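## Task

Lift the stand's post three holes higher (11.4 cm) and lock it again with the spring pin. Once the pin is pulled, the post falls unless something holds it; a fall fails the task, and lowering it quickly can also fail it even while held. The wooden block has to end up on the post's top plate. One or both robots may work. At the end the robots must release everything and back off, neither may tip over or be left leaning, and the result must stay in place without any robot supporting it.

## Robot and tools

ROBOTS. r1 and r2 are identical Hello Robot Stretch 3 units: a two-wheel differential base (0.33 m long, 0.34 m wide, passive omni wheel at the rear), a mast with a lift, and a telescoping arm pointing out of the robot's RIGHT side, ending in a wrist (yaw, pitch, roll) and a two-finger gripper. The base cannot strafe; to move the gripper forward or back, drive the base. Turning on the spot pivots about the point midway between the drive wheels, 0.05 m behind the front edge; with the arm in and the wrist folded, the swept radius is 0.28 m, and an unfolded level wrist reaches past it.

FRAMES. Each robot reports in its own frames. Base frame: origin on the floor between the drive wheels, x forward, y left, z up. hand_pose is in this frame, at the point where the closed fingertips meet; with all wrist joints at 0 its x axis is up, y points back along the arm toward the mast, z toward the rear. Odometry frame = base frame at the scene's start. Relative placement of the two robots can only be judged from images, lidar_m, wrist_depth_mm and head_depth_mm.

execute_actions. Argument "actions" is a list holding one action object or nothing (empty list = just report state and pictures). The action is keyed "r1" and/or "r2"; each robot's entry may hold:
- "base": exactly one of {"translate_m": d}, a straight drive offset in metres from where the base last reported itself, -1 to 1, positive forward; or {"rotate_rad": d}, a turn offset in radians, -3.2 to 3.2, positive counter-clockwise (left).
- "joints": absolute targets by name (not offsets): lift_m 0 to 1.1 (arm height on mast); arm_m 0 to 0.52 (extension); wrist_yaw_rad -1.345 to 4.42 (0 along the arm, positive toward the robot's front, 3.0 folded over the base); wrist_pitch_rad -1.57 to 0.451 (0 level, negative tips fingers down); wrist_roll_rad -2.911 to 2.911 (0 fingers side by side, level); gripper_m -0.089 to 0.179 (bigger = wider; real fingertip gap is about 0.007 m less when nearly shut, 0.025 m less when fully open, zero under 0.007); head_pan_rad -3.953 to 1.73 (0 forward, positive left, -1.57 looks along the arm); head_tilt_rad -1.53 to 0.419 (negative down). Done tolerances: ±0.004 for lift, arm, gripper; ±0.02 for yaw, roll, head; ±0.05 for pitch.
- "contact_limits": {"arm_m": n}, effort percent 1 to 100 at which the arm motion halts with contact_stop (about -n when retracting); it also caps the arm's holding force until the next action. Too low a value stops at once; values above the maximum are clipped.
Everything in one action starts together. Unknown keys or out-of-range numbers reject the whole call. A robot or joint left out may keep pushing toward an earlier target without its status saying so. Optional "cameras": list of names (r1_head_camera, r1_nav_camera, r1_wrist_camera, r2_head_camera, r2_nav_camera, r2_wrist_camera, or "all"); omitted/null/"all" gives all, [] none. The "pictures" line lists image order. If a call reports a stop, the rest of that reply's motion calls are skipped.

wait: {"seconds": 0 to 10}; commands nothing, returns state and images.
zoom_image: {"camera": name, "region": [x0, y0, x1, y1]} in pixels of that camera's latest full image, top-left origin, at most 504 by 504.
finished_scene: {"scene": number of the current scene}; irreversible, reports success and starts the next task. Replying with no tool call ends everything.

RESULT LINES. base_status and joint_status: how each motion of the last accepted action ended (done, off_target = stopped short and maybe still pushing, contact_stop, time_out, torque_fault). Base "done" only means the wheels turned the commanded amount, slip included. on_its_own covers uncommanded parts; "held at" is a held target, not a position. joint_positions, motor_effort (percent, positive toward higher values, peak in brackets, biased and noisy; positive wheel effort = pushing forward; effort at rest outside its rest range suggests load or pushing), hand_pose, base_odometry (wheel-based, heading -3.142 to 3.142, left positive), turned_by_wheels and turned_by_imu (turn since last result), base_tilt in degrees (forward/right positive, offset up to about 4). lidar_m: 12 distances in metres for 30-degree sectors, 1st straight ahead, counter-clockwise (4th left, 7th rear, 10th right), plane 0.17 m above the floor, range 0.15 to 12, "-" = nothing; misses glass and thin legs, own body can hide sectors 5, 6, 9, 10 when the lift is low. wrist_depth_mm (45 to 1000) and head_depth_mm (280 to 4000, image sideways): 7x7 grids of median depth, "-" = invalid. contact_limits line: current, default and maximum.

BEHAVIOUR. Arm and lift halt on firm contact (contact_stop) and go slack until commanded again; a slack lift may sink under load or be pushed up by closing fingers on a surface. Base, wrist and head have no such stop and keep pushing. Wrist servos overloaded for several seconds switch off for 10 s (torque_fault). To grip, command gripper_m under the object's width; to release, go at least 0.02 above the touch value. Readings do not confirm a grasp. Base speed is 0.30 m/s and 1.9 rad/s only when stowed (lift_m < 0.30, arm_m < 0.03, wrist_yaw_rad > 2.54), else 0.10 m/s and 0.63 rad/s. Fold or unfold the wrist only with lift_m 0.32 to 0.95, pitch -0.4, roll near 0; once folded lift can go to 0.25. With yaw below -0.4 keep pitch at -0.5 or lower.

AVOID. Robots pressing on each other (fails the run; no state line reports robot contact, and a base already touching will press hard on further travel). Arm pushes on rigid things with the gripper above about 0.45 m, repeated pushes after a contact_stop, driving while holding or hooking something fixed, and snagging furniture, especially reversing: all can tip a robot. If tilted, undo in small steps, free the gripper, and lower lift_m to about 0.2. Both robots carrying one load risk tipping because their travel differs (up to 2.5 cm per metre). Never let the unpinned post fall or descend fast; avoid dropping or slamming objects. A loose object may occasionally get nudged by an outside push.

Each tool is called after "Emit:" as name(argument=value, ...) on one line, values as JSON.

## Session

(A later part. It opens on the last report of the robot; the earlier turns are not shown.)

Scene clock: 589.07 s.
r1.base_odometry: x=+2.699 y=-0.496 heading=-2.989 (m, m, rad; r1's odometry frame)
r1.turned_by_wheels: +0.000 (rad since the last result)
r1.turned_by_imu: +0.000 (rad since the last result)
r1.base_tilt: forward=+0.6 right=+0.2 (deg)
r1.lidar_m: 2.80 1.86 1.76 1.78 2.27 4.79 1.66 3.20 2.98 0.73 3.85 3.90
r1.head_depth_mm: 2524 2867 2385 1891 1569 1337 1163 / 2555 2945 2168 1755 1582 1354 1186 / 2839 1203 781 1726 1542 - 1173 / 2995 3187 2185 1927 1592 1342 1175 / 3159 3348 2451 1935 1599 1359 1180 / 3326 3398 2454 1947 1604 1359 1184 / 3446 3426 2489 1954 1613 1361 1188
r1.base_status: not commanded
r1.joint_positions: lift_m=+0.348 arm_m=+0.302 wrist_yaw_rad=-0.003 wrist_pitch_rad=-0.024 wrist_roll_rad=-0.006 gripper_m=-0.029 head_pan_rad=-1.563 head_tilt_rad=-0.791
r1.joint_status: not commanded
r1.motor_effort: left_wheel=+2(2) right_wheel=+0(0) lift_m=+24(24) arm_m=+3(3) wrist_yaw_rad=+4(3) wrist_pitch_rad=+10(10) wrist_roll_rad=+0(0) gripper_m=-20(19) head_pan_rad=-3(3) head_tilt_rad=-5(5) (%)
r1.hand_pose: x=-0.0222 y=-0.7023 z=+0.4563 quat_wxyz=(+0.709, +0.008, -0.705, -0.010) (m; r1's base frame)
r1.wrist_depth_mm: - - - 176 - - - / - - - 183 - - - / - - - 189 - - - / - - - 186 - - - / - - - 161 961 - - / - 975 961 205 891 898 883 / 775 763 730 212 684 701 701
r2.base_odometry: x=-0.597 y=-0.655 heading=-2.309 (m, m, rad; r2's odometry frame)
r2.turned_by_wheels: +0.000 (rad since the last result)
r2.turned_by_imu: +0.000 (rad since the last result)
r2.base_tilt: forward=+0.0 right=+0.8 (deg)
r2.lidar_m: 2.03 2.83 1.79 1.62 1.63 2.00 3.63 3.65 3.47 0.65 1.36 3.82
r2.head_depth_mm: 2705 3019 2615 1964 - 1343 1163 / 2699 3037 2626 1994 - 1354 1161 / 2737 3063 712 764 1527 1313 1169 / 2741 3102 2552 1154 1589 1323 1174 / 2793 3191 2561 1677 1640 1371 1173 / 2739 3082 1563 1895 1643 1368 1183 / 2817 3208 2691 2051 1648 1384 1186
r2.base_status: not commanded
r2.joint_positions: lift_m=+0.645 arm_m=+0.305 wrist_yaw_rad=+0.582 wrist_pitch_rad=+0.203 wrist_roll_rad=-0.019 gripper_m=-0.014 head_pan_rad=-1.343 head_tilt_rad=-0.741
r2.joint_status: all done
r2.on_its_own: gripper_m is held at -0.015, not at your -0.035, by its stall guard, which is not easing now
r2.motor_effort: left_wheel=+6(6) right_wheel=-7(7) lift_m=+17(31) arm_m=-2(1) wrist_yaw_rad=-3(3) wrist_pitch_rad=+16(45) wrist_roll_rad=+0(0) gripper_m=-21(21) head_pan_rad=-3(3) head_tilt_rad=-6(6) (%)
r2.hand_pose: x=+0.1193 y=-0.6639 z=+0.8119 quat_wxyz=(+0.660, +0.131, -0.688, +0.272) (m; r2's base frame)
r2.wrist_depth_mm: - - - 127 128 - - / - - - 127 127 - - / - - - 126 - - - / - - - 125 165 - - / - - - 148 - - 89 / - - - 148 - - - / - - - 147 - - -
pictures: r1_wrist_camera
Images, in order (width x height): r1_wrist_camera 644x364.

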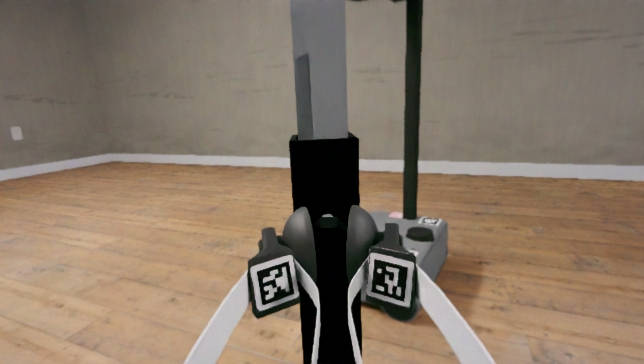

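Emit:
execute_actions(actions=[{"r2": {"joints": {"lift_m": 0.671}}}], cameras=[])

Emit:
wait(seconds=10)

Emit:
wait(seconds=10)

Scene clock: 635.00 s.
r1.base_odometry: x=+2.699 y=-0.496 heading=-2.989 (m, m, rad; r1's odometry frame)
r1.turned_by_wheels: +0.000 (rad since the last result)
r1.turned_by_imu: +0.000 (rad since the last result)
r1.base_tilt: forward=+0.6 right=+0.2 (deg)
r1.lidar_m: 2.81 1.86 1.75 1.78 2.26 4.78 1.66 3.21 2.98 0.73 3.80 3.89
r1.head_depth_mm: 2515 2861 2403 1900 1569 1339 1164 / 2569 2970 2155 1748 1580 1353 1186 / 2841 1162 780 1731 1543 - 1175 / 2981 3177 2262 1925 1583 1345 1174 / 3148 3370 2463 1937 1598 1357 1180 / 3315 3425 2482 1933 1597 1360 1182 / 3474 3405 2475 1967 1612 1368 1185
r1.base_status: not commanded
r1.joint_positions: lift_m=+0.348 arm_m=+0.302 wrist_yaw_rad=-0.003 wrist_pitch_rad=-0.024 wrist_roll_rad=-0.006 gripper_m=-0.029 head_pan_rad=-1.563 head_tilt_rad=-0.791
r1.joint_status: not commanded
r1.motor_effort: left_wheel=+2(2) right_wheel=+0(0) lift_m=+24(24) arm_m=+3(3) wrist_yaw_rad=+3(3) wrist_pitch_rad=+11(11) wrist_roll_rad=+0(0) gripper_m=-19(19) head_pan_rad=-3(3) head_tilt_rad=-6(5) (%)
r1.hand_pose: x=-0.0222 y=-0.7023 z=+0.4563 quat_wxyz=(+0.709, +0.008, -0.705, -0.010) (m; r1's base frame)
r1.wrist_depth_mm: - - - 177 - - - / - - - 183 - - - / - - - 189 - - - / - - - 188 - - - / - - - 161 958 - - / - 977 960 202 880 889 864 / 762 737 743 214 709 710 698
r2.base_odometry: x=-0.597 y=-0.655 heading=-2.309 (m, m, rad; r2's odometry frame)
r2.turned_by_wheels: +0.000 (rad since the last result)
r2.turned_by_imu: -0.001 (rad since the last result)
r2.base_tilt: forward=+0.0 right=+0.8 (deg)
r2.lidar_m: 2.02 2.82 1.79 1.62 1.63 1.99 3.62 3.65 3.44 0.65 1.37 3.81
r2.head_depth_mm: 2705 3011 2619 2076 - 1349 1168 / 2723 3028 2653 2009 1532 1362 1170 / 2716 3076 713 746 1525 1321 1169 / 2743 3100 2541 1150 1582 1320 1173 / 2799 3127 2545 1675 1624 1376 1171 / 2720 3142 1537 1907 1639 1360 1178 / 2811 3180 2689 2067 1654 1369 1183
r2.base_status: not commanded
r2.joint_positions: lift_m=+0.670 arm_m=+0.305 wrist_yaw_rad=+0.582 wrist_pitch_rad=+0.120 wrist_roll_rad=-0.019 gripper_m=-0.014 head_pan_rad=-1.343 head_tilt_rad=-0.741
r2.joint_status: all done
r2.on_its_own: gripper_m is held at -0.015, not at your -0.035, by its stall guard, which is not easing now; wrist_pitch_rad is at rest, and its effort (+45) is outside its rest range (-20 to +32)
r2.motor_effort: left_wheel=+6(6) right_wheel=-7(7) lift_m=+33(36) arm_m=-2(2) wrist_yaw_rad=-3(2) wrist_pitch_rad=+45(47) wrist_roll_rad=+0(0) gripper_m=-21(22) head_pan_rad=-2(3) head_tilt_rad=-6(6) (%)
r2.hand_pose: x=+0.1201 y=-0.6651 z=+0.8159 quat_wxyz=(+0.671, +0.160, -0.682, +0.245) (m; r2's base frame)
r2.wrist_depth_mm: - - - 118 118 - - / - - - 119 119 - - / - - - 120 120 - - / - - - 121 121 - - / - 81 84 89 81 85 90 / - - - 148 - - - / - - - 149 - - -
pictures: none
No camera images: the call's "cameras" was empty. Leave "cameras" out to get every camera's image.

Scene clock: 645.00 s.
r1.base_odometry: x=+2.699 y=-0.496 heading=-2.989 (m, m, rad; r1's odometry frame)
r1.turned_by_wheels: +0.000 (rad since the last result)
r1.turned_by_imu: -0.001 (rad since the last result)
r1.base_tilt: forward=+0.6 right=+0.3 (deg)
r1.lidar_m: 2.82 1.86 1.75 1.78 2.26 4.76 1.67 3.21 2.98 0.73 3.85 3.90
r1.head_depth_mm: 2513 2870 2392 1895 1566 1335 1158 / 2568 2933 2159 1744 1576 1359 1189 / 2828 1160 779 1723 1536 - 1176 / 2985 3141 2274 1923 1592 1334 1177 / 3161 3384 2459 1930 1597 1359 1179 / 3315 3399 2464 1945 1602 1362 1181 / 3495 3422 2484 1942 1612 1365 1183
r1.base_status: not commanded
r1.joint_positions: lift_m=+0.348 arm_m=+0.302 wrist_yaw_rad=-0.003 wrist_pitch_rad=-0.024 wrist_roll_rad=-0.006 gripper_m=-0.029 head_pan_rad=-1.563 head_tilt_rad=-0.791
r1.joint_status: not commanded
r1.motor_effort: left_wheel=+1(2) right_wheel=+0(0) lift_m=+24(24) arm_m=+3(3) wrist_yaw_rad=+4(3) wrist_pitch_rad=+10(11) wrist_roll_rad=+0(0) gripper_m=-20(19) head_pan_rad=-3(3) head_tilt_rad=-5(5) (%)
r1.hand_pose: x=-0.0222 y=-0.7023 z=+0.4563 quat_wxyz=(+0.709, +0.008, -0.705, -0.010) (m; r1's base frame)
r1.wrist_depth_mm: - - - 178 - - - / - - - 184 - - - / - - - 187 - - - / - - - 188 - - - / - - - 162 975 - - / - 959 955 204 905 897 871 / 765 735 742 215 724 704 687
r2.base_odometry: x=-0.597 y=-0.655 heading=-2.309 (m, m, rad; r2's odometry frame)
r2.turned_by_wheels: +0.000 (rad since the last result)
r2.turned_by_imu: -0.003 (rad since the last result)
r2.base_tilt: forward=+0.1 right=+0.9 (deg)
r2.lidar_m: 2.02 2.83 1.79 1.62 1.63 1.99 3.61 3.65 3.45 0.65 1.37 3.83
r2.head_depth_mm: 2666 3024 2586 2067 - 1349 1169 / 2676 3065 2629 1984 1526 1357 1162 / 2730 3130 714 747 1545 1320 1171 / 2741 3091 2557 1156 1565 1332 1161 / 2775 3141 2573 1679 1637 1367 1177 / 2702 3096 1539 1924 1625 1369 1181 / 2839 3198 2720 2040 1641 1365 1176
r2.base_status: not commanded
r2.joint_positions: lift_m=+0.670 arm_m=+0.305 wrist_yaw_rad=+0.582 wrist_pitch_rad=+0.120 wrist_roll_rad=-0.019 gripper_m=-0.014 head_pan_rad=-1.343 head_tilt_rad=-0.741
r2.joint_status: all done
r2.on_its_own: gripper_m is held at -0.015, not at your -0.035, by its stall guard, which is not easing now; wrist_pitch_rad is at rest, and its effort (+46) is outside its rest range (-20 to +32)
r2.motor_effort: left_wheel=+6(6) right_wheel=-7(7) lift_m=+33(36) arm_m=-2(2) wrist_yaw_rad=-3(2) wrist_pitch_rad=+46(47) wrist_roll_rad=+0(0) gripper_m=-21(22) head_pan_rad=-2(3) head_tilt_rad=-6(6) (%)
r2.hand_pose: x=+0.1201 y=-0.6651 z=+0.8159 quat_wxyz=(+0.671, +0.160, -0.682, +0.245) (m; r2's base frame)
r2.wrist_depth_mm: - - - 118 119 - - / - - - 119 119 - - / - - - 119 120 - - / - - - 121 121 - - / - 81 84 90 81 85 91 / - - - 148 - - - / - - - 150 - - -
wait: 10.00 s; at rest by 0.27 s
pictures: r1_head_camera (sideways: a quarter turn clockwise sets it upright), r1_nav_camera (sideways: a quarter turn counterclockwise sets it upright), r1_wrist_camera, r2_head_camera (sideways: a quarter turn clockwise sets it upright), r2_nav_camera (sideways: a quarter turn counterclockwise sets it upright), r2_wrist_camera
Images, in order (width x height): r1_head_camera 896x504, r1_nav_camera 672x504, r1_wrist_camera 644x364, r2_head_camera 896x504, r2_nav_camera 672x504, r2_wrist_camera 644x364.

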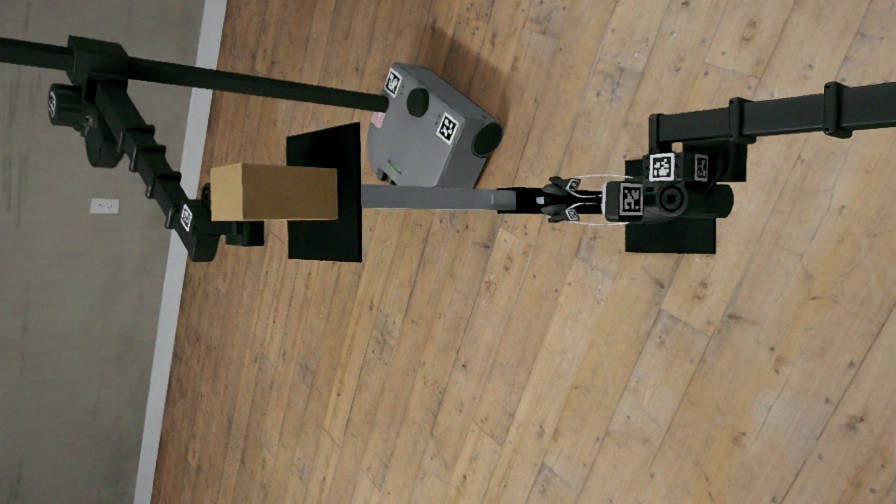

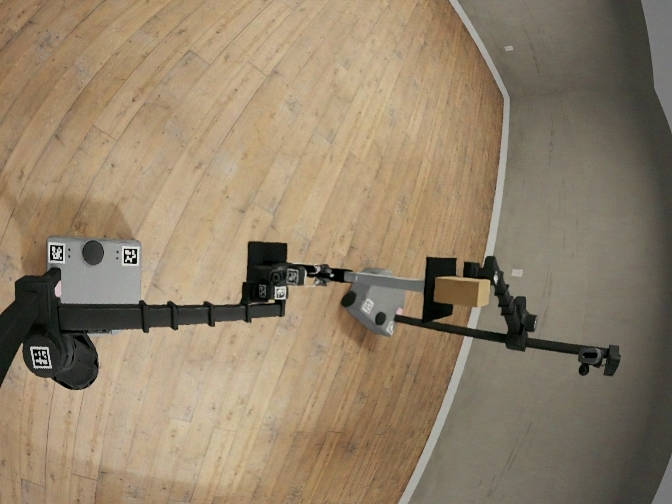

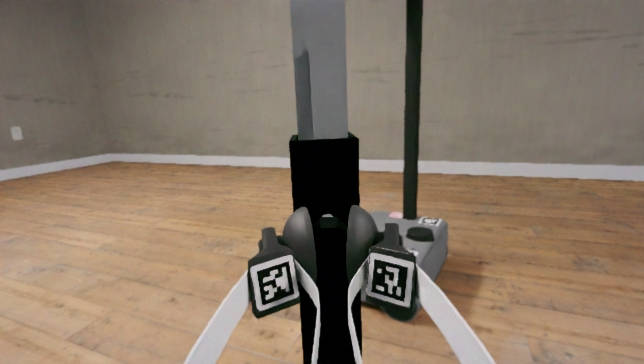

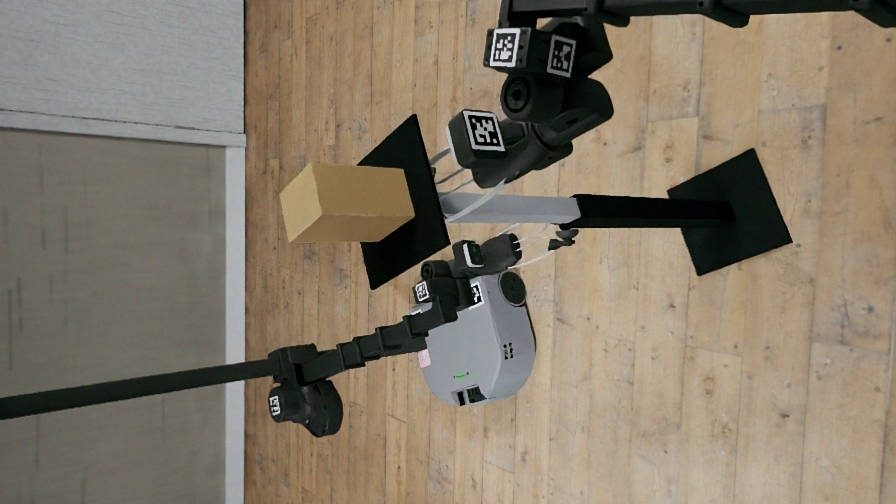

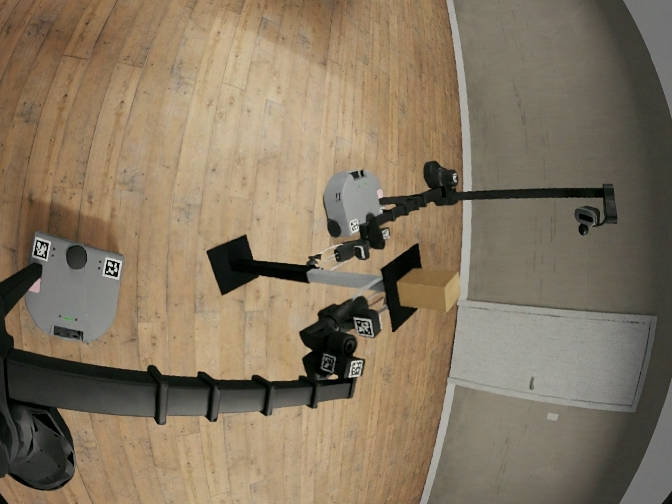

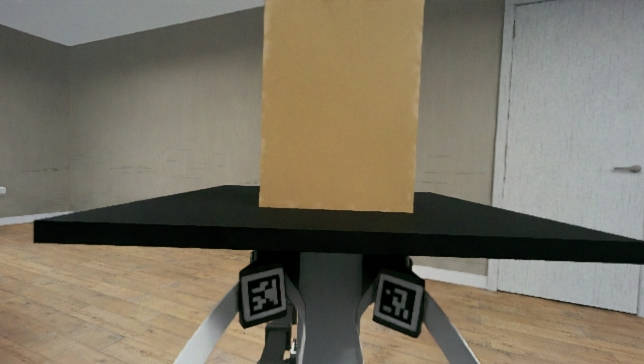

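Scene clock: 655.00 s.
r1.base_odometry: x=+2.699 y=-0.496 heading=-2.989 (m, m, rad; r1's odometry frame)
r1.turned_by_wheels: +0.000 (rad since the last result)
r1.turned_by_imu: -0.001 (rad since the last result)
r1.base_tilt: forward=+0.6 right=+0.3 (deg)
r1.lidar_m: 2.81 1.87 1.75 1.78 2.26 4.78 1.67 3.21 2.98 0.73 3.85 3.89
r1.head_depth_mm: 2521 2869 2404 1897 1567 1340 1163 / 2576 2979 2154 1746 1575 1355 1187 / 2836 1160 781 1720 1545 - 1170 / 3014 3155 2266 1925 1580 1343 1174 / 3130 3348 2459 1936 1598 1358 1179 / 3325 3413 2498 1940 1603 1361 1187 / 3489 3456 2484 1957 1613 1368 1185
r1.base_status: not commanded
r1.joint_positions: lift_m=+0.348 arm_m=+0.302 wrist_yaw_rad=-0.003 wrist_pitch_rad=-0.024 wrist_roll_rad=-0.006 gripper_m=-0.029 head_pan_rad=-1.563 head_tilt_rad=-0.791
r1.joint_status: not commanded
r1.motor_effort: left_wheel=+1(2) right_wheel=+0(0) lift_m=+24(24) arm_m=+3(3) wrist_yaw_rad=+3(3) wrist_pitch_rad=+10(11) wrist_roll_rad=+0(0) gripper_m=-19(19) head_pan_rad=-3(3) head_tilt_rad=-6(5) (%)
r1.hand_pose: x=-0.0222 y=-0.7023 z=+0.4563 quat_wxyz=(+0.709, +0.008, -0.705, -0.010) (m; r1's base frame)
r1.wrist_depth_mm: - - - 178 - - - / - - - 184 - - - / - - - 188 - - - / - - - 188 - - - / - - - 161 960 - - / - 985 988 204 898 876 894 / 760 753 716 214 723 676 703
r2.base_odometry: x=-0.597 y=-0.655 heading=-2.309 (m, m, rad; r2's odometry frame)
r2.turned_by_wheels: +0.000 (rad since the last result)
r2.turned_by_imu: -0.003 (rad since the last result)
r2.base_tilt: forward=+0.0 right=+0.8 (deg)
r2.lidar_m: 2.03 2.83 1.80 1.62 1.63 1.99 3.63 3.64 3.44 0.65 1.37 3.83
r2.head_depth_mm: 2649 3040 2633 2067 - 1356 1167 / 2719 3040 2615 1989 1530 1356 1163 / 2736 3090 712 750 1522 1323 1170 / 2766 3085 2534 1156 1589 1324 1169 / 2783 3110 2547 1674 1626 1371 1181 / 2751 3096 1551 1900 1636 1376 1184 / 2812 3168 2718 2038 1648 1365 1185
r2.base_status: not commanded
r2.joint_positions: lift_m=+0.670 arm_m=+0.305 wrist_yaw_rad=+0.582 wrist_pitch_rad=+0.120 wrist_roll_rad=-0.019 gripper_m=-0.014 head_pan_rad=-1.343 head_tilt_rad=-0.741
r2.joint_status: all done
r2.on_its_own: gripper_m is held at -0.015, not at your -0.035, by its stall guard, which is not easing now; wrist_pitch_rad is at rest, and its effort (+45) is outside its rest range (-20 to +32)
r2.motor_effort: left_wheel=+6(6) right_wheel=-7(7) lift_m=+33(36) arm_m=-2(2) wrist_yaw_rad=-3(2) wrist_pitch_rad=+45(47) wrist_roll_rad=+0(0) gripper_m=-22(22) head_pan_rad=-3(3) head_tilt_rad=-6(6) (%)
r2.hand_pose: x=+0.1201 y=-0.6651 z=+0.8159 quat_wxyz=(+0.671, +0.160, -0.682, +0.245) (m; r2's base frame)
r2.wrist_depth_mm: - - - 118 118 - - / - - - 119 119 - - / - - - 120 120 - - / - - - 121 121 - - / - 81 84 90 81 85 90 / - - - 148 - - - / - - - 150 - - -
wait: 10.00 s; at rest by 0.27 s
pictures: r1_head_camera (sideways: a quarter turn clockwise sets it upright), r1_nav_camera (sideways: a quarter turn counterclockwise sets it upright), r1_wrist_camera, r2_head_camera (sideways: a quarter turn clockwise sets it upright), r2_nav_camera (sideways: a quarter turn counterclockwise sets it upright), r2_wrist_camera
Images, in order (width x height): r1_head_camera 896x504, r1_nav_camera 672x504, r1_wrist_camera 644x364, r2_head_camera 896x504, r2_nav_camera 672x504, r2_wrist_camera 644x364.

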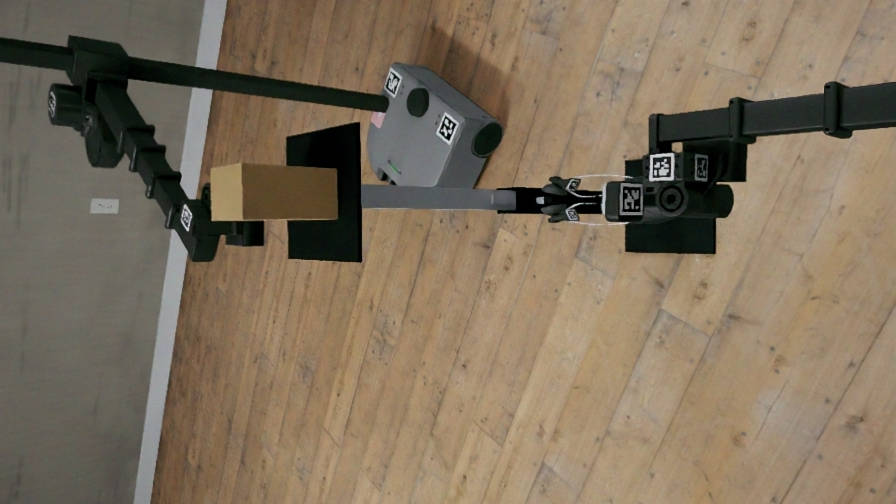

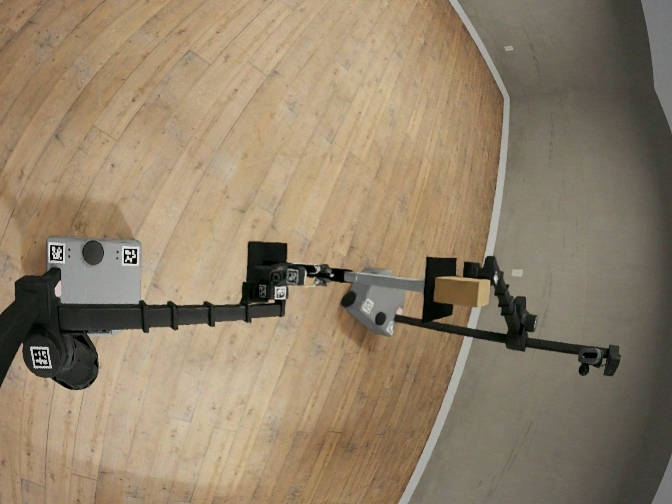

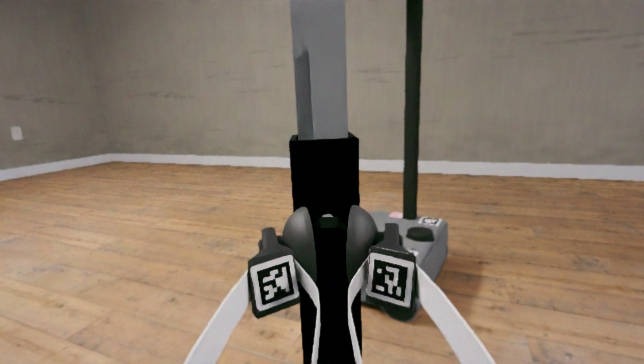

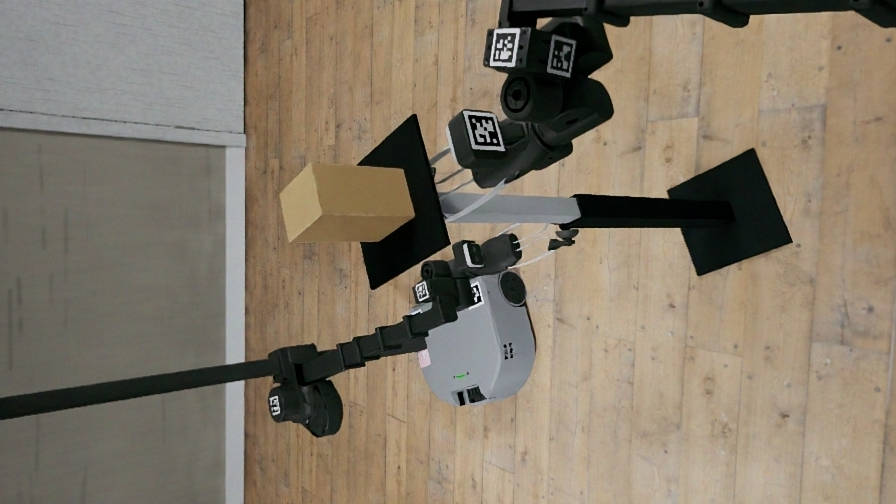

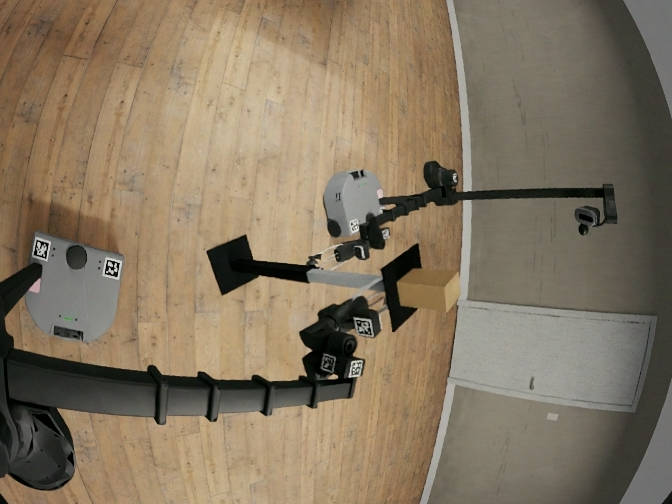

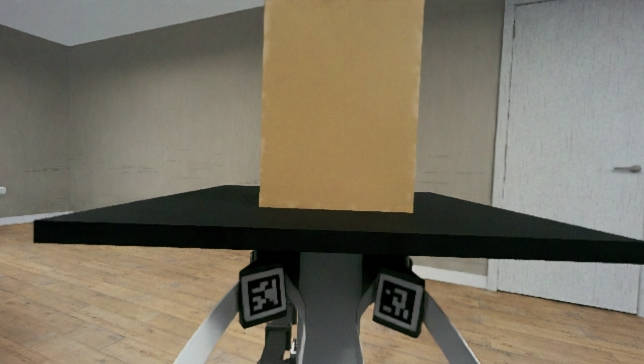

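Emit:
execute_actions(actions=[{"r1": {"joints": {"arm_m": 0.282}, "contact_limits": {"arm_m": 25}}}], cameras=["r1_wrist_camera", "r1_head_camera"])

Scene clock: 662.30 s.
r1.base_odometry: x=+2.699 y=-0.496 heading=-2.989 (m, m, rad; r1's odometry frame)
r1.turned_by_wheels: +0.000 (rad since the last result)
r1.turned_by_imu: +0.000 (rad since the last result)
r1.base_tilt: forward=+0.6 right=+0.3 (deg)
r1.lidar_m: 2.81 1.87 1.75 1.78 2.25 4.78 1.66 3.20 2.98 0.73 3.83 3.89
r1.head_depth_mm: 2528 2858 2400 1902 1566 1337 1160 / 2573 2960 2178 1742 1574 1364 1187 / 2826 1164 780 1729 1528 - 1174 / 3009 3151 2264 1927 1582 1341 1174 / 3133 3349 2457 1940 1595 1358 1179 / 3320 3391 2500 1947 1598 1361 1181 / 3532 3425 2506 1955 1610 1364 1187
r1.base_status: not commanded
r1.joint_positions: lift_m=+0.348 arm_m=+0.282 wrist_yaw_rad=-0.003 wrist_pitch_rad=-0.024 wrist_roll_rad=-0.006 gripper_m=-0.029 head_pan_rad=-1.563 head_tilt_rad=-0.791
r1.joint_status: all done
r1.motor_effort: left_wheel=+2(1) right_wheel=+0(0) lift_m=+24(24) arm_m=-3(5) wrist_yaw_rad=+3(3) wrist_pitch_rad=+10(10) wrist_roll_rad=+0(0) gripper_m=-15(19) head_pan_rad=-3(3) head_tilt_rad=-5(5) (%)
r1.contact_limits: arm_m 25 (drawing in: default 26, maximum 43; extending or still: default 36, maximum 59)
r1.hand_pose: x=-0.0222 y=-0.6829 z=+0.4564 quat_wxyz=(+0.709, +0.008, -0.705, -0.010) (m; r1's base frame)
r1.wrist_depth_mm: - - - 194 - - - / - - - - - - - / - - - 207 - - - / - - - 208 - - - / - - - - 924 - - / - 967 976 - 846 882 893 / 747 773 737 238 722 683 696
r2.base_odometry: x=-0.597 y=-0.655 heading=-2.309 (m, m, rad; r2's odometry frame)
r2.turned_by_wheels: +0.000 (rad since the last result)
r2.turned_by_imu: -0.001 (rad since the last result)
r2.base_tilt: forward=+0.1 right=+0.8 (deg)
r2.lidar_m: 2.02 2.83 1.79 1.62 1.63 1.99 3.61 3.65 3.44 0.64 1.37 3.80
r2.head_depth_mm: 2690 3045 2600 2053 - 1347 1165 / 2745 3071 2652 1995 1524 1363 1172 / 2721 3119 712 749 1547 1322 1171 / 2760 3152 2589 1168 1582 1321 1174 / 2753 3110 2573 1649 1630 1361 1167 / 2742 3090 1544 1899 1636 1378 1179 / 2800 3239 2716 2058 1649 1378 1183
r2.base_status: not commanded
r2.joint_positions: lift_m=+0.670 arm_m=+0.305 wrist_yaw_rad=+0.582 wrist_pitch_rad=+0.120 wrist_roll_rad=-0.019 gripper_m=-0.014 head_pan_rad=-1.343 head_tilt_rad=-0.741
r2.joint_status: not commanded
r2.on_its_own: gripper_m is held at -0.015, not at your -0.035, by its stall guard, which is not easing now; wrist_pitch_rad is at rest, and its effort (+45) is outside its rest range (-20 to +32)
r2.motor_effort: left_wheel=+6(6) right_wheel=-7(7) lift_m=+33(33) arm_m=-1(1) wrist_yaw_rad=-4(3) wrist_pitch_rad=+45(45) wrist_roll_rad=+0(0) gripper_m=-20(22) head_pan_rad=-2(3) head_tilt_rad=-6(6) (%)
r2.hand_pose: x=+0.1201 y=-0.6651 z=+0.8159 quat_wxyz=(+0.671, +0.160, -0.682, +0.245) (m; r2's base frame)
r2.wrist_depth_mm: - - - 118 118 - - / - - - 119 119 - - / - - - 119 120 - - / - - - 121 121 - - / - 81 85 90 81 85 90 / - - - 149 - - - / - - - 150 - - -
pictures: r1_head_camera (sideways: a quarter turn clockwise sets it upright), r1_wrist_camera
Images, in order (width x height): r1_head_camera 896x504, r1_wrist_camera 644x364.

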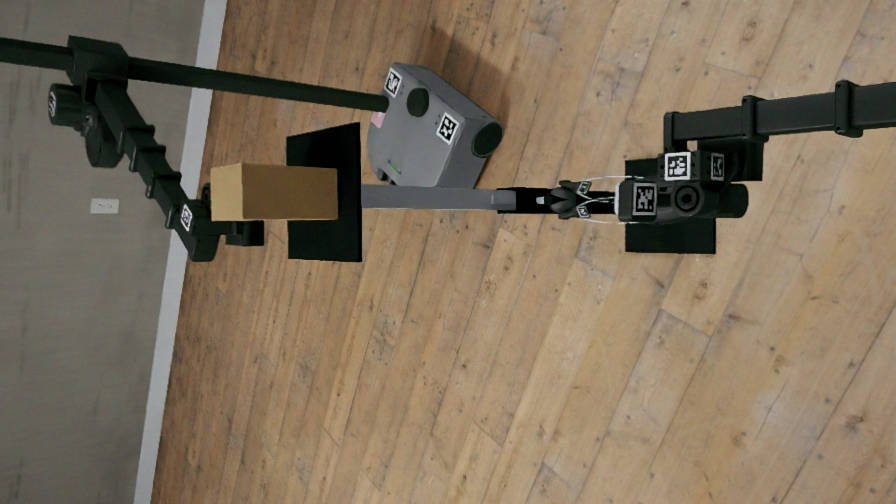

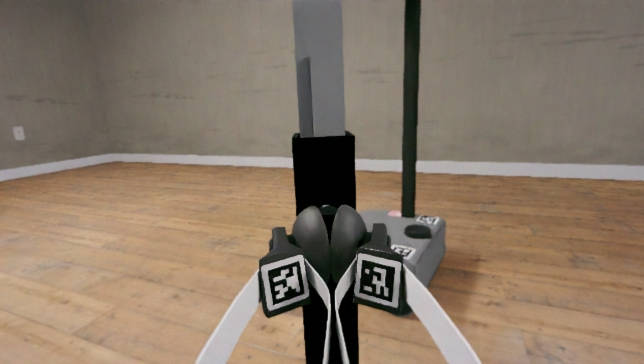

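Emit:
execute_actions(actions=[{"r1": {"joints": {"gripper_m": 0.045}}}], cameras=[])

Emit:
execute_actions(actions=[{"r1": {"joints": {"arm_m": 0.318}, "contact_limits": {"arm_m": 12}}}], cameras=["r1_wrist_camera", "r1_head_camera"])

Scene clock: 694.63 s.
r1.base_odometry: x=+2.699 y=-0.496 heading=-2.989 (m, m, rad; r1's odometry frame)
r1.turned_by_wheels: +0.000 (rad since the last result)
r1.turned_by_imu: +0.000 (rad since the last result)
r1.base_tilt: forward=+0.6 right=+0.3 (deg)
r1.lidar_m: 2.81 1.87 1.76 1.78 2.26 4.75 1.67 3.22 2.98 0.73 3.84 3.89
r1.head_depth_mm: 2544 2875 2396 1878 1566 1339 1160 / 2568 2959 2166 1743 1576 1364 1189 / 2844 1160 779 1718 1507 - 1171 / 2987 3173 2257 1926 1586 1340 1174 / 3139 3365 2460 1934 1599 1356 1178 / 3283 3397 2479 1949 1607 1359 1183 / 3490 3469 2503 1951 1605 1365 1185
r1.base_status: not commanded
r1.joint_positions: lift_m=+0.348 arm_m=+0.282 wrist_yaw_rad=-0.003 wrist_pitch_rad=-0.023 wrist_roll_rad=-0.006 gripper_m=+0.045 head_pan_rad=-1.563 head_tilt_rad=-0.791
r1.joint_status: all done
r1.motor_effort: left_wheel=+2(1) right_wheel=-1(1) lift_m=+24(24) arm_m=-3(3) wrist_yaw_rad=+3(4) wrist_pitch_rad=+10(10) wrist_roll_rad=+0(0) gripper_m=+0(80) head_pan_rad=-3(3) head_tilt_rad=-6(6) (%)
r1.hand_pose: x=-0.0222 y=-0.6829 z=+0.4564 quat_wxyz=(+0.709, +0.008, -0.705, -0.010) (m; r1's base frame)
r1.wrist_depth_mm: - - - 195 - - - / - - - - - - - / - - - 205 - - - / - - - 206 - - - / - - - 216 - - - / - 988 - 225 - 922 866 / 754 776 708 238 708 700 685
r2.base_odometry: x=-0.597 y=-0.655 heading=-2.309 (m, m, rad; r2's odometry frame)
r2.turned_by_wheels: +0.000 (rad since the last result)
r2.turned_by_imu: -0.001 (rad since the last result)
r2.base_tilt: forward=+0.0 right=+0.8 (deg)
r2.lidar_m: 2.03 2.82 1.79 1.62 1.63 1.99 3.62 3.64 3.44 0.65 1.37 3.82
r2.head_depth_mm: 2659 3003 2609 2046 - 1353 1165 / 2743 3030 2636 1990 1525 1354 1165 / 2707 3054 712 748 1535 1323 1170 / 2791 3123 2551 1156 1537 1324 1166 / 2753 3103 2549 1662 1632 1370 1175 / 2743 3084 1553 1912 1639 1363 1177 / 2823 3171 2689 2045 1652 1370 1183
r2.base_status: not commanded
r2.joint_positions: lift_m=+0.670 arm_m=+0.305 wrist_yaw_rad=+0.582 wrist_pitch_rad=+0.120 wrist_roll_rad=-0.019 gripper_m=-0.014 head_pan_rad=-1.343 head_tilt_rad=-0.741
r2.joint_status: not commanded
r2.on_its_own: gripper_m is held at -0.015, not at your -0.035, by its stall guard, which is not easing now; wrist_pitch_rad is at rest, and its effort (+45) is outside its rest range (-20 to +32)
r2.motor_effort: left_wheel=+6(6) right_wheel=-7(7) lift_m=+33(33) arm_m=-2(2) wrist_yaw_rad=-3(3) wrist_pitch_rad=+45(45) wrist_roll_rad=+0(0) gripper_m=-21(21) head_pan_rad=-2(3) head_tilt_rad=-6(6) (%)
r2.hand_pose: x=+0.1201 y=-0.6651 z=+0.8159 quat_wxyz=(+0.671, +0.160, -0.682, +0.245) (m; r2's base frame)
r2.wrist_depth_mm: - - - 118 118 - - / - - - 119 119 - - / - - - 119 120 - - / - - - 121 121 - - / - 81 84 90 82 85 91 / - - - 148 - - - / - - - 150 - - -
pictures: none
No camera images: the call's "cameras" was empty. Leave "cameras" out to get every camera's image.

Scene clock: 695.93 s.
r1.base_odometry: x=+2.699 y=-0.496 heading=-2.989 (m, m, rad; r1's odometry frame)
r1.turned_by_wheels: +0.000 (rad since the last result)
r1.turned_by_imu: +0.000 (rad since the last result)
r1.base_tilt: forward=+0.6 right=+0.3 (deg)
r1.lidar_m: 2.81 1.87 1.76 1.77 2.26 4.78 1.67 3.21 2.98 0.73 3.82 3.88
r1.head_depth_mm: 2534 2867 2391 1890 1570 1337 1163 / 2572 2972 2153 1747 1577 1348 1187 / 2837 1163 778 1725 1525 1291 1174 / 2991 3148 2266 1924 1593 1340 1176 / 3132 3364 2451 1940 1595 1355 1179 / 3326 3400 2467 1946 1601 1359 1182 / 3489 3466 2491 1959 1609 1370 1183
r1.base_status: not commanded
r1.joint_positions: lift_m=+0.348 arm_m=+0.318 wrist_yaw_rad=-0.003 wrist_pitch_rad=-0.023 wrist_roll_rad=-0.006 gripper_m=+0.045 head_pan_rad=-1.563 head_tilt_rad=-0.791
r1.joint_status: all done
r1.motor_effort: left_wheel=+2(2) right_wheel=+0(1) lift_m=+24(24) arm_m=+4(4) wrist_yaw_rad=+3(3) wrist_pitch_rad=+10(10) wrist_roll_rad=+0(0) gripper_m=+0(0) head_pan_rad=-3(3) head_tilt_rad=-5(6) (%)
r1.contact_limits: arm_m 12 (drawing in: default 26, maximum 43; extending or still: default 36, maximum 59)
r1.hand_pose: x=-0.0221 y=-0.7183 z=+0.4564 quat_wxyz=(+0.709, +0.008, -0.705, -0.009) (m; r1's base frame)
r1.wrist_depth_mm: - - - 162 - - - / - - - 168 - - - / - - - 171 - - - / - - - 172 - - - / - - - 175 964 - - / - 963 - 184 - 892 875 / 768 756 744 195 724 684 683
r2.base_odometry: x=-0.597 y=-0.655 heading=-2.309 (m, m, rad; r2's odometry frame)
r2.turned_by_wheels: +0.000 (rad since the last result)
r2.turned_by_imu: +0.000 (rad since the last result)
r2.base_tilt: forward=+0.0 right=+0.8 (deg)
r2.lidar_m: 2.02 2.82 1.79 1.62 1.63 1.99 3.62 3.64 3.44 0.65 1.37 3.80
r2.head_depth_mm: 2694 3068 2644 2070 - 1355 1167 / 2699 3010 2663 1998 1530 1355 1167 / 2727 3094 713 747 1544 1322 1167 / 2758 3145 2544 1148 1538 1320 1173 / 2772 3153 2562 1682 1633 1370 1181 / 2692 3108 1547 1929 1638 1366 1182 / 2785 3146 2739 2036 1646 1377 1181
r2.base_status: not commanded
r2.joint_positions: lift_m=+0.670 arm_m=+0.305 wrist_yaw_rad=+0.582 wrist_pitch_rad=+0.120 wrist_roll_rad=-0.019 gripper_m=-0.014 head_pan_rad=-1.343 head_tilt_rad=-0.741
r2.joint_status: not commanded
r2.on_its_own: gripper_m is held at -0.015, not at your -0.035, by its stall guard, which is not easing now; wrist_pitch_rad is at rest, and its effort (+45) is outside its rest range (-20 to +32)
r2.motor_effort: left_wheel=+6(6) right_wheel=-7(7) lift_m=+33(33) arm_m=-2(2) wrist_yaw_rad=-3(3) wrist_pitch_rad=+45(45) wrist_roll_rad=+0(0) gripper_m=-22(22) head_pan_rad=-2(2) head_tilt_rad=-6(6) (%)
r2.hand_pose: x=+0.1201 y=-0.6651 z=+0.8159 quat_wxyz=(+0.671, +0.160, -0.682, +0.245) (m; r2's base frame)
r2.wrist_depth_mm: - - - 117 118 - - / - - - 119 119 - - / - - - 119 120 - - / - - - 121 121 - - / - 81 84 90 82 85 91 / - - - 148 - - - / - - - 151 - - -
pictures: r1_head_camera (sideways: a quarter turn clockwise sets it upright), r1_wrist_camera
Images, in order (width x height): r1_head_camera 896x504, r1_wrist_camera 644x364.

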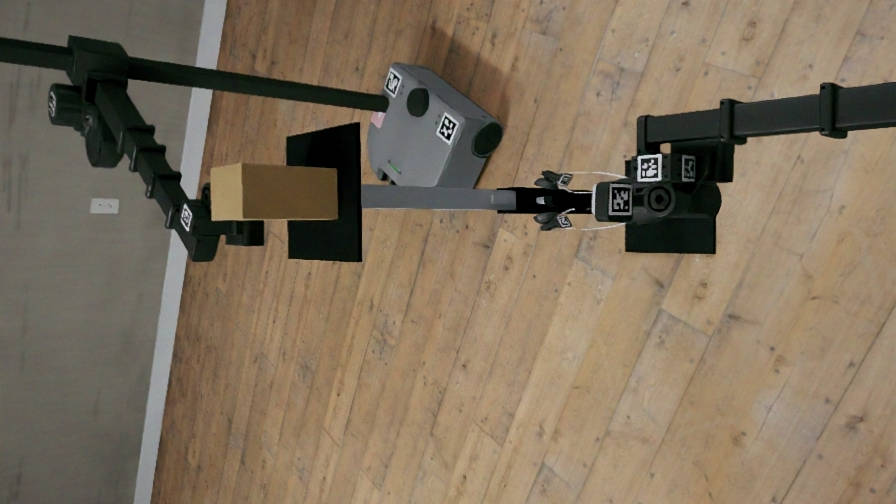

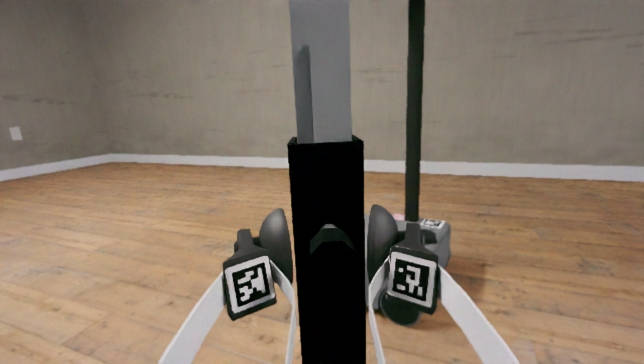

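Emit:
execute_actions(actions=[{"r1": {"joints": {"gripper_m": -0.03, "arm_m": 0.312}}}], cameras=["r1_wrist_camera"])

Emit:
execute_actions(actions=[{"r1": {"joints": {"arm_m": 0.304}, "contact_limits": {"arm_m": 25}}}], cameras=["r1_wrist_camera", "r1_head_camera"])

Scene clock: 729.70 s.
r1.base_odometry: x=+2.699 y=-0.496 heading=-2.989 (m, m, rad; r1's odometry frame)
r1.turned_by_wheels: +0.000 (rad since the last result)
r1.turned_by_imu: +0.000 (rad since the last result)
r1.base_tilt: forward=+0.6 right=+0.3 (deg)
r1.lidar_m: 2.82 1.87 1.75 1.78 2.26 4.78 1.66 3.20 2.98 0.73 3.83 3.89
r1.head_depth_mm: 2530 2885 2381 1893 1565 1339 1161 / 2561 2988 2170 1748 1574 1355 1195 / 2837 1162 780 1721 1539 1294 1173 / 2986 3154 2276 1924 1593 1338 1173 / 3141 3355 2452 1933 1597 1357 1177 / 3300 3393 2479 1940 1593 1360 1182 / 3501 3417 2493 1951 1613 1368 1188
r1.base_status: not commanded
r1.joint_positions: lift_m=+0.348 arm_m=+0.312 wrist_yaw_rad=-0.003 wrist_pitch_rad=-0.023 wrist_roll_rad=-0.006 gripper_m=-0.029 head_pan_rad=-1.563 head_tilt_rad=-0.791
r1.joint_status: all done
r1.motor_effort: left_wheel=+1(2) right_wheel=+0(1) lift_m=+24(25) arm_m=-4(4) wrist_yaw_rad=+3(4) wrist_pitch_rad=+10(10) wrist_roll_rad=+0(0) gripper_m=-20(95) head_pan_rad=-3(4) head_tilt_rad=-5(6) (%)
r1.hand_pose: x=-0.0222 y=-0.7129 z=+0.4566 quat_wxyz=(+0.709, +0.007, -0.705, -0.009) (m; r1's base frame)
r1.wrist_depth_mm: - - - 167 - - - / - - - 173 - - - / - - - 176 - - - / - - - 177 - - - / - - - 181 947 - - / - - 942 192 898 887 904 / 761 745 721 201 719 694 679
r2.base_odometry: x=-0.597 y=-0.655 heading=-2.309 (m, m, rad; r2's odometry frame)
r2.turned_by_wheels: +0.000 (rad since the last result)
r2.turned_by_imu: -0.001 (rad since the last result)
r2.base_tilt: forward=+0.0 right=+0.8 (deg)
r2.lidar_m: 2.02 2.83 1.79 1.62 1.63 1.99 3.62 3.65 3.43 0.65 1.36 3.81
r2.head_depth_mm: 2660 2990 2596 2072 - 1352 1163 / 2681 3016 2631 2024 1530 1352 1167 / 2742 3111 713 749 1543 1321 1168 / 2732 3145 2573 1143 1540 1321 1165 / 2794 3132 2574 1666 1634 1375 1174 / 2748 3053 1546 1903 1623 1378 1180 / 2807 3159 2709 2051 1657 1377 1182
r2.base_status: not commanded
r2.joint_positions: lift_m=+0.670 arm_m=+0.305 wrist_yaw_rad=+0.582 wrist_pitch_rad=+0.120 wrist_roll_rad=-0.019 gripper_m=-0.014 head_pan_rad=-1.343 head_tilt_rad=-0.741
r2.joint_status: not commanded
r2.on_its_own: gripper_m is held at -0.015, not at your -0.035, by its stall guard, which is not easing now; wrist_pitch_rad is at rest, and its effort (+45) is outside its rest range (-20 to +32)
r2.motor_effort: left_wheel=+6(6) right_wheel=-7(7) lift_m=+33(33) arm_m=-2(2) wrist_yaw_rad=-3(3) wrist_pitch_rad=+45(45) wrist_roll_rad=+0(0) gripper_m=-21(22) head_pan_rad=-3(2) head_tilt_rad=-6(6) (%)
r2.hand_pose: x=+0.1201 y=-0.6651 z=+0.8159 quat_wxyz=(+0.671, +0.160, -0.682, +0.245) (m; r2's base frame)
r2.wrist_depth_mm: - - - 118 118 - - / - - - 118 120 - - / - - - 120 120 - - / - - - 121 121 - - / - 81 85 89 82 85 90 / - - - 148 - - - / - - - 150 - - -
pictures: r1_wrist_camera
Images, in order (width x height): r1_wrist_camera 644x364.

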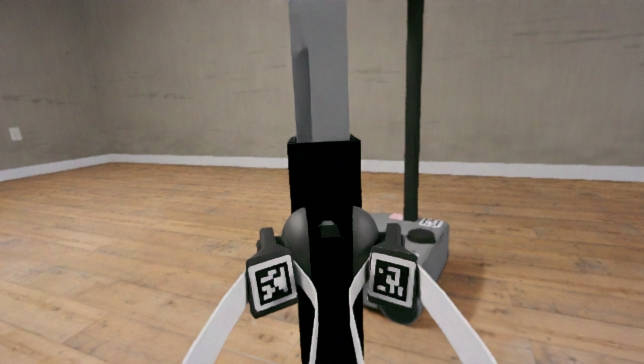

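Scene clock: 730.47 s.
r1.base_odometry: x=+2.699 y=-0.496 heading=-2.989 (m, m, rad; r1's odometry frame)
r1.turned_by_wheels: +0.000 (rad since the last result)
r1.turned_by_imu: +0.000 (rad since the last result)
r1.base_tilt: forward=+0.6 right=+0.3 (deg)
r1.lidar_m: 2.81 1.87 1.75 1.78 2.26 4.79 1.67 3.24 2.98 0.73 3.83 3.89
r1.head_depth_mm: 2526 2858 2397 1891 1564 1337 1164 / 2563 2957 2153 1743 1572 1351 1191 / 2815 1159 778 1714 1522 - 1168 / 2993 3164 2264 1920 1592 1339 1174 / 3140 3355 2464 1945 1594 1357 1175 / 3277 3419 2465 1945 1608 1362 1181 / 3498 3440 2477 1954 1612 1369 1185
r1.base_status: not commanded
r1.joint_positions: lift_m=+0.348 arm_m=+0.304 wrist_yaw_rad=-0.003 wrist_pitch_rad=-0.022 wrist_roll_rad=-0.006 gripper_m=-0.029 head_pan_rad=-1.563 head_tilt_rad=-0.791
r1.joint_status: all done
r1.motor_effort: left_wheel=+1(0) right_wheel=+0(0) lift_m=+24(25) arm_m=-6(8) wrist_yaw_rad=+4(4) wrist_pitch_rad=+9(10) wrist_roll_rad=+0(0) gripper_m=-19(20) head_pan_rad=-3(3) head_tilt_rad=-5(5) (%)
r1.contact_limits: arm_m 25 (drawing in: default 26, maximum 43; extending or still: default 36, maximum 59)
r1.hand_pose: x=-0.0222 y=-0.7051 z=+0.4569 quat_wxyz=(+0.709, +0.007, -0.705, -0.009) (m; r1's base frame)
r1.wrist_depth_mm: - - - 176 - - - / - - - 181 - - - / - - - 187 - - - / - - - 185 - - - / - - - 162 955 - - / - - 989 200 907 902 891 / 763 750 750 208 708 721 685
r2.base_odometry: x=-0.597 y=-0.655 heading=-2.309 (m, m, rad; r2's odometry frame)
r2.turned_by_wheels: +0.000 (rad since the last result)
r2.turned_by_imu: +0.000 (rad since the last result)
r2.base_tilt: forward=+0.0 right=+0.8 (deg)
r2.lidar_m: 2.03 2.82 1.79 1.62 1.63 2.00 3.62 3.62 3.46 0.65 1.37 3.82
r2.head_depth_mm: 2676 2967 2616 2070 - 1349 1162 / 2672 2985 2623 2007 1529 1356 1172 / 2719 3020 714 751 1535 1328 1160 / 2777 3091 2549 1162 1581 1324 1171 / 2757 3163 2578 1673 1630 1368 1173 / 2753 3150 1548 1919 1648 1372 1179 / 2800 3153 2720 2048 1643 1375 1178
r2.base_status: not commanded
r2.joint_positions: lift_m=+0.670 arm_m=+0.305 wrist_yaw_rad=+0.582 wrist_pitch_rad=+0.120 wrist_roll_rad=-0.019 gripper_m=-0.014 head_pan_rad=-1.343 head_tilt_rad=-0.741
r2.joint_status: not commanded
r2.on_its_own: gripper_m is held at -0.015, not at your -0.035, by its stall guard, which is not easing now; wrist_pitch_rad is at rest, and its effort (+45) is outside its rest range (-20 to +32)
r2.motor_effort: left_wheel=+6(6) right_wheel=-7(7) lift_m=+33(33) arm_m=-2(2) wrist_yaw_rad=-3(3) wrist_pitch_rad=+45(45) wrist_roll_rad=+0(0) gripper_m=-22(22) head_pan_rad=-3(3) head_tilt_rad=-6(6) (%)
r2.hand_pose: x=+0.1201 y=-0.6651 z=+0.8159 quat_wxyz=(+0.671, +0.160, -0.682, +0.245) (m; r2's base frame)
r2.wrist_depth_mm: - - - 118 118 - - / - - - 118 119 - - / - - - 120 120 - - / - - - 121 121 - - / - 81 85 90 81 85 91 / - - - 149 - - - / - - - 149 - - -
pictures: r1_head_camera (sideways: a quarter turn clockwise sets it upright), r1_wrist_camera
Images, in order (width x height): r1_head_camera 896x504, r1_wrist_camera 644x364.

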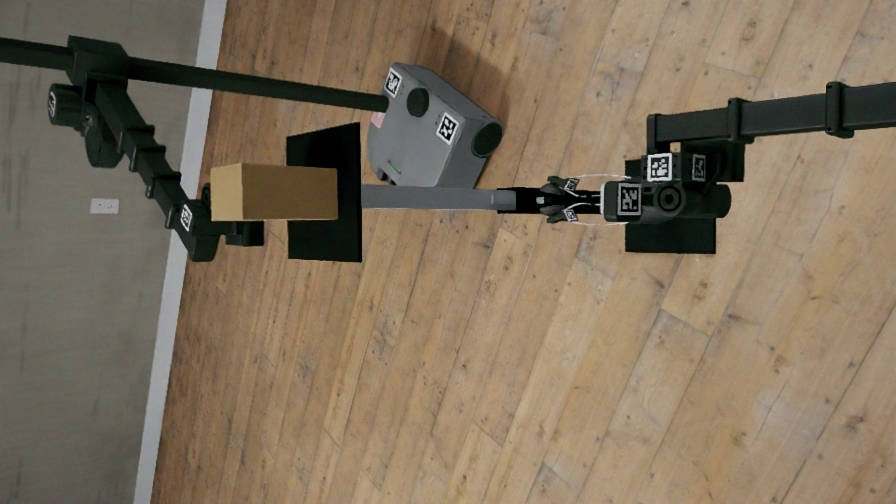

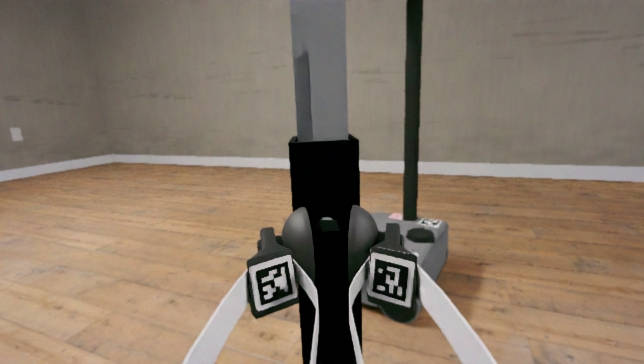

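Emit:
zoom_image(camera="r1_head_camera", region=[490, 150, 630, 250])

Region (490, 150, 630, 250) of r1_head_camera's 896x504 image, scaled by 3.600, with more detail than that image has; it fills the top 360 rows of this view, and the rest is white.

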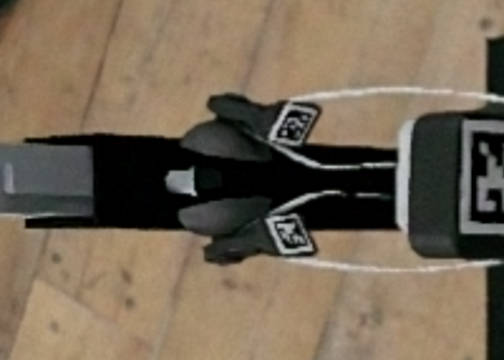

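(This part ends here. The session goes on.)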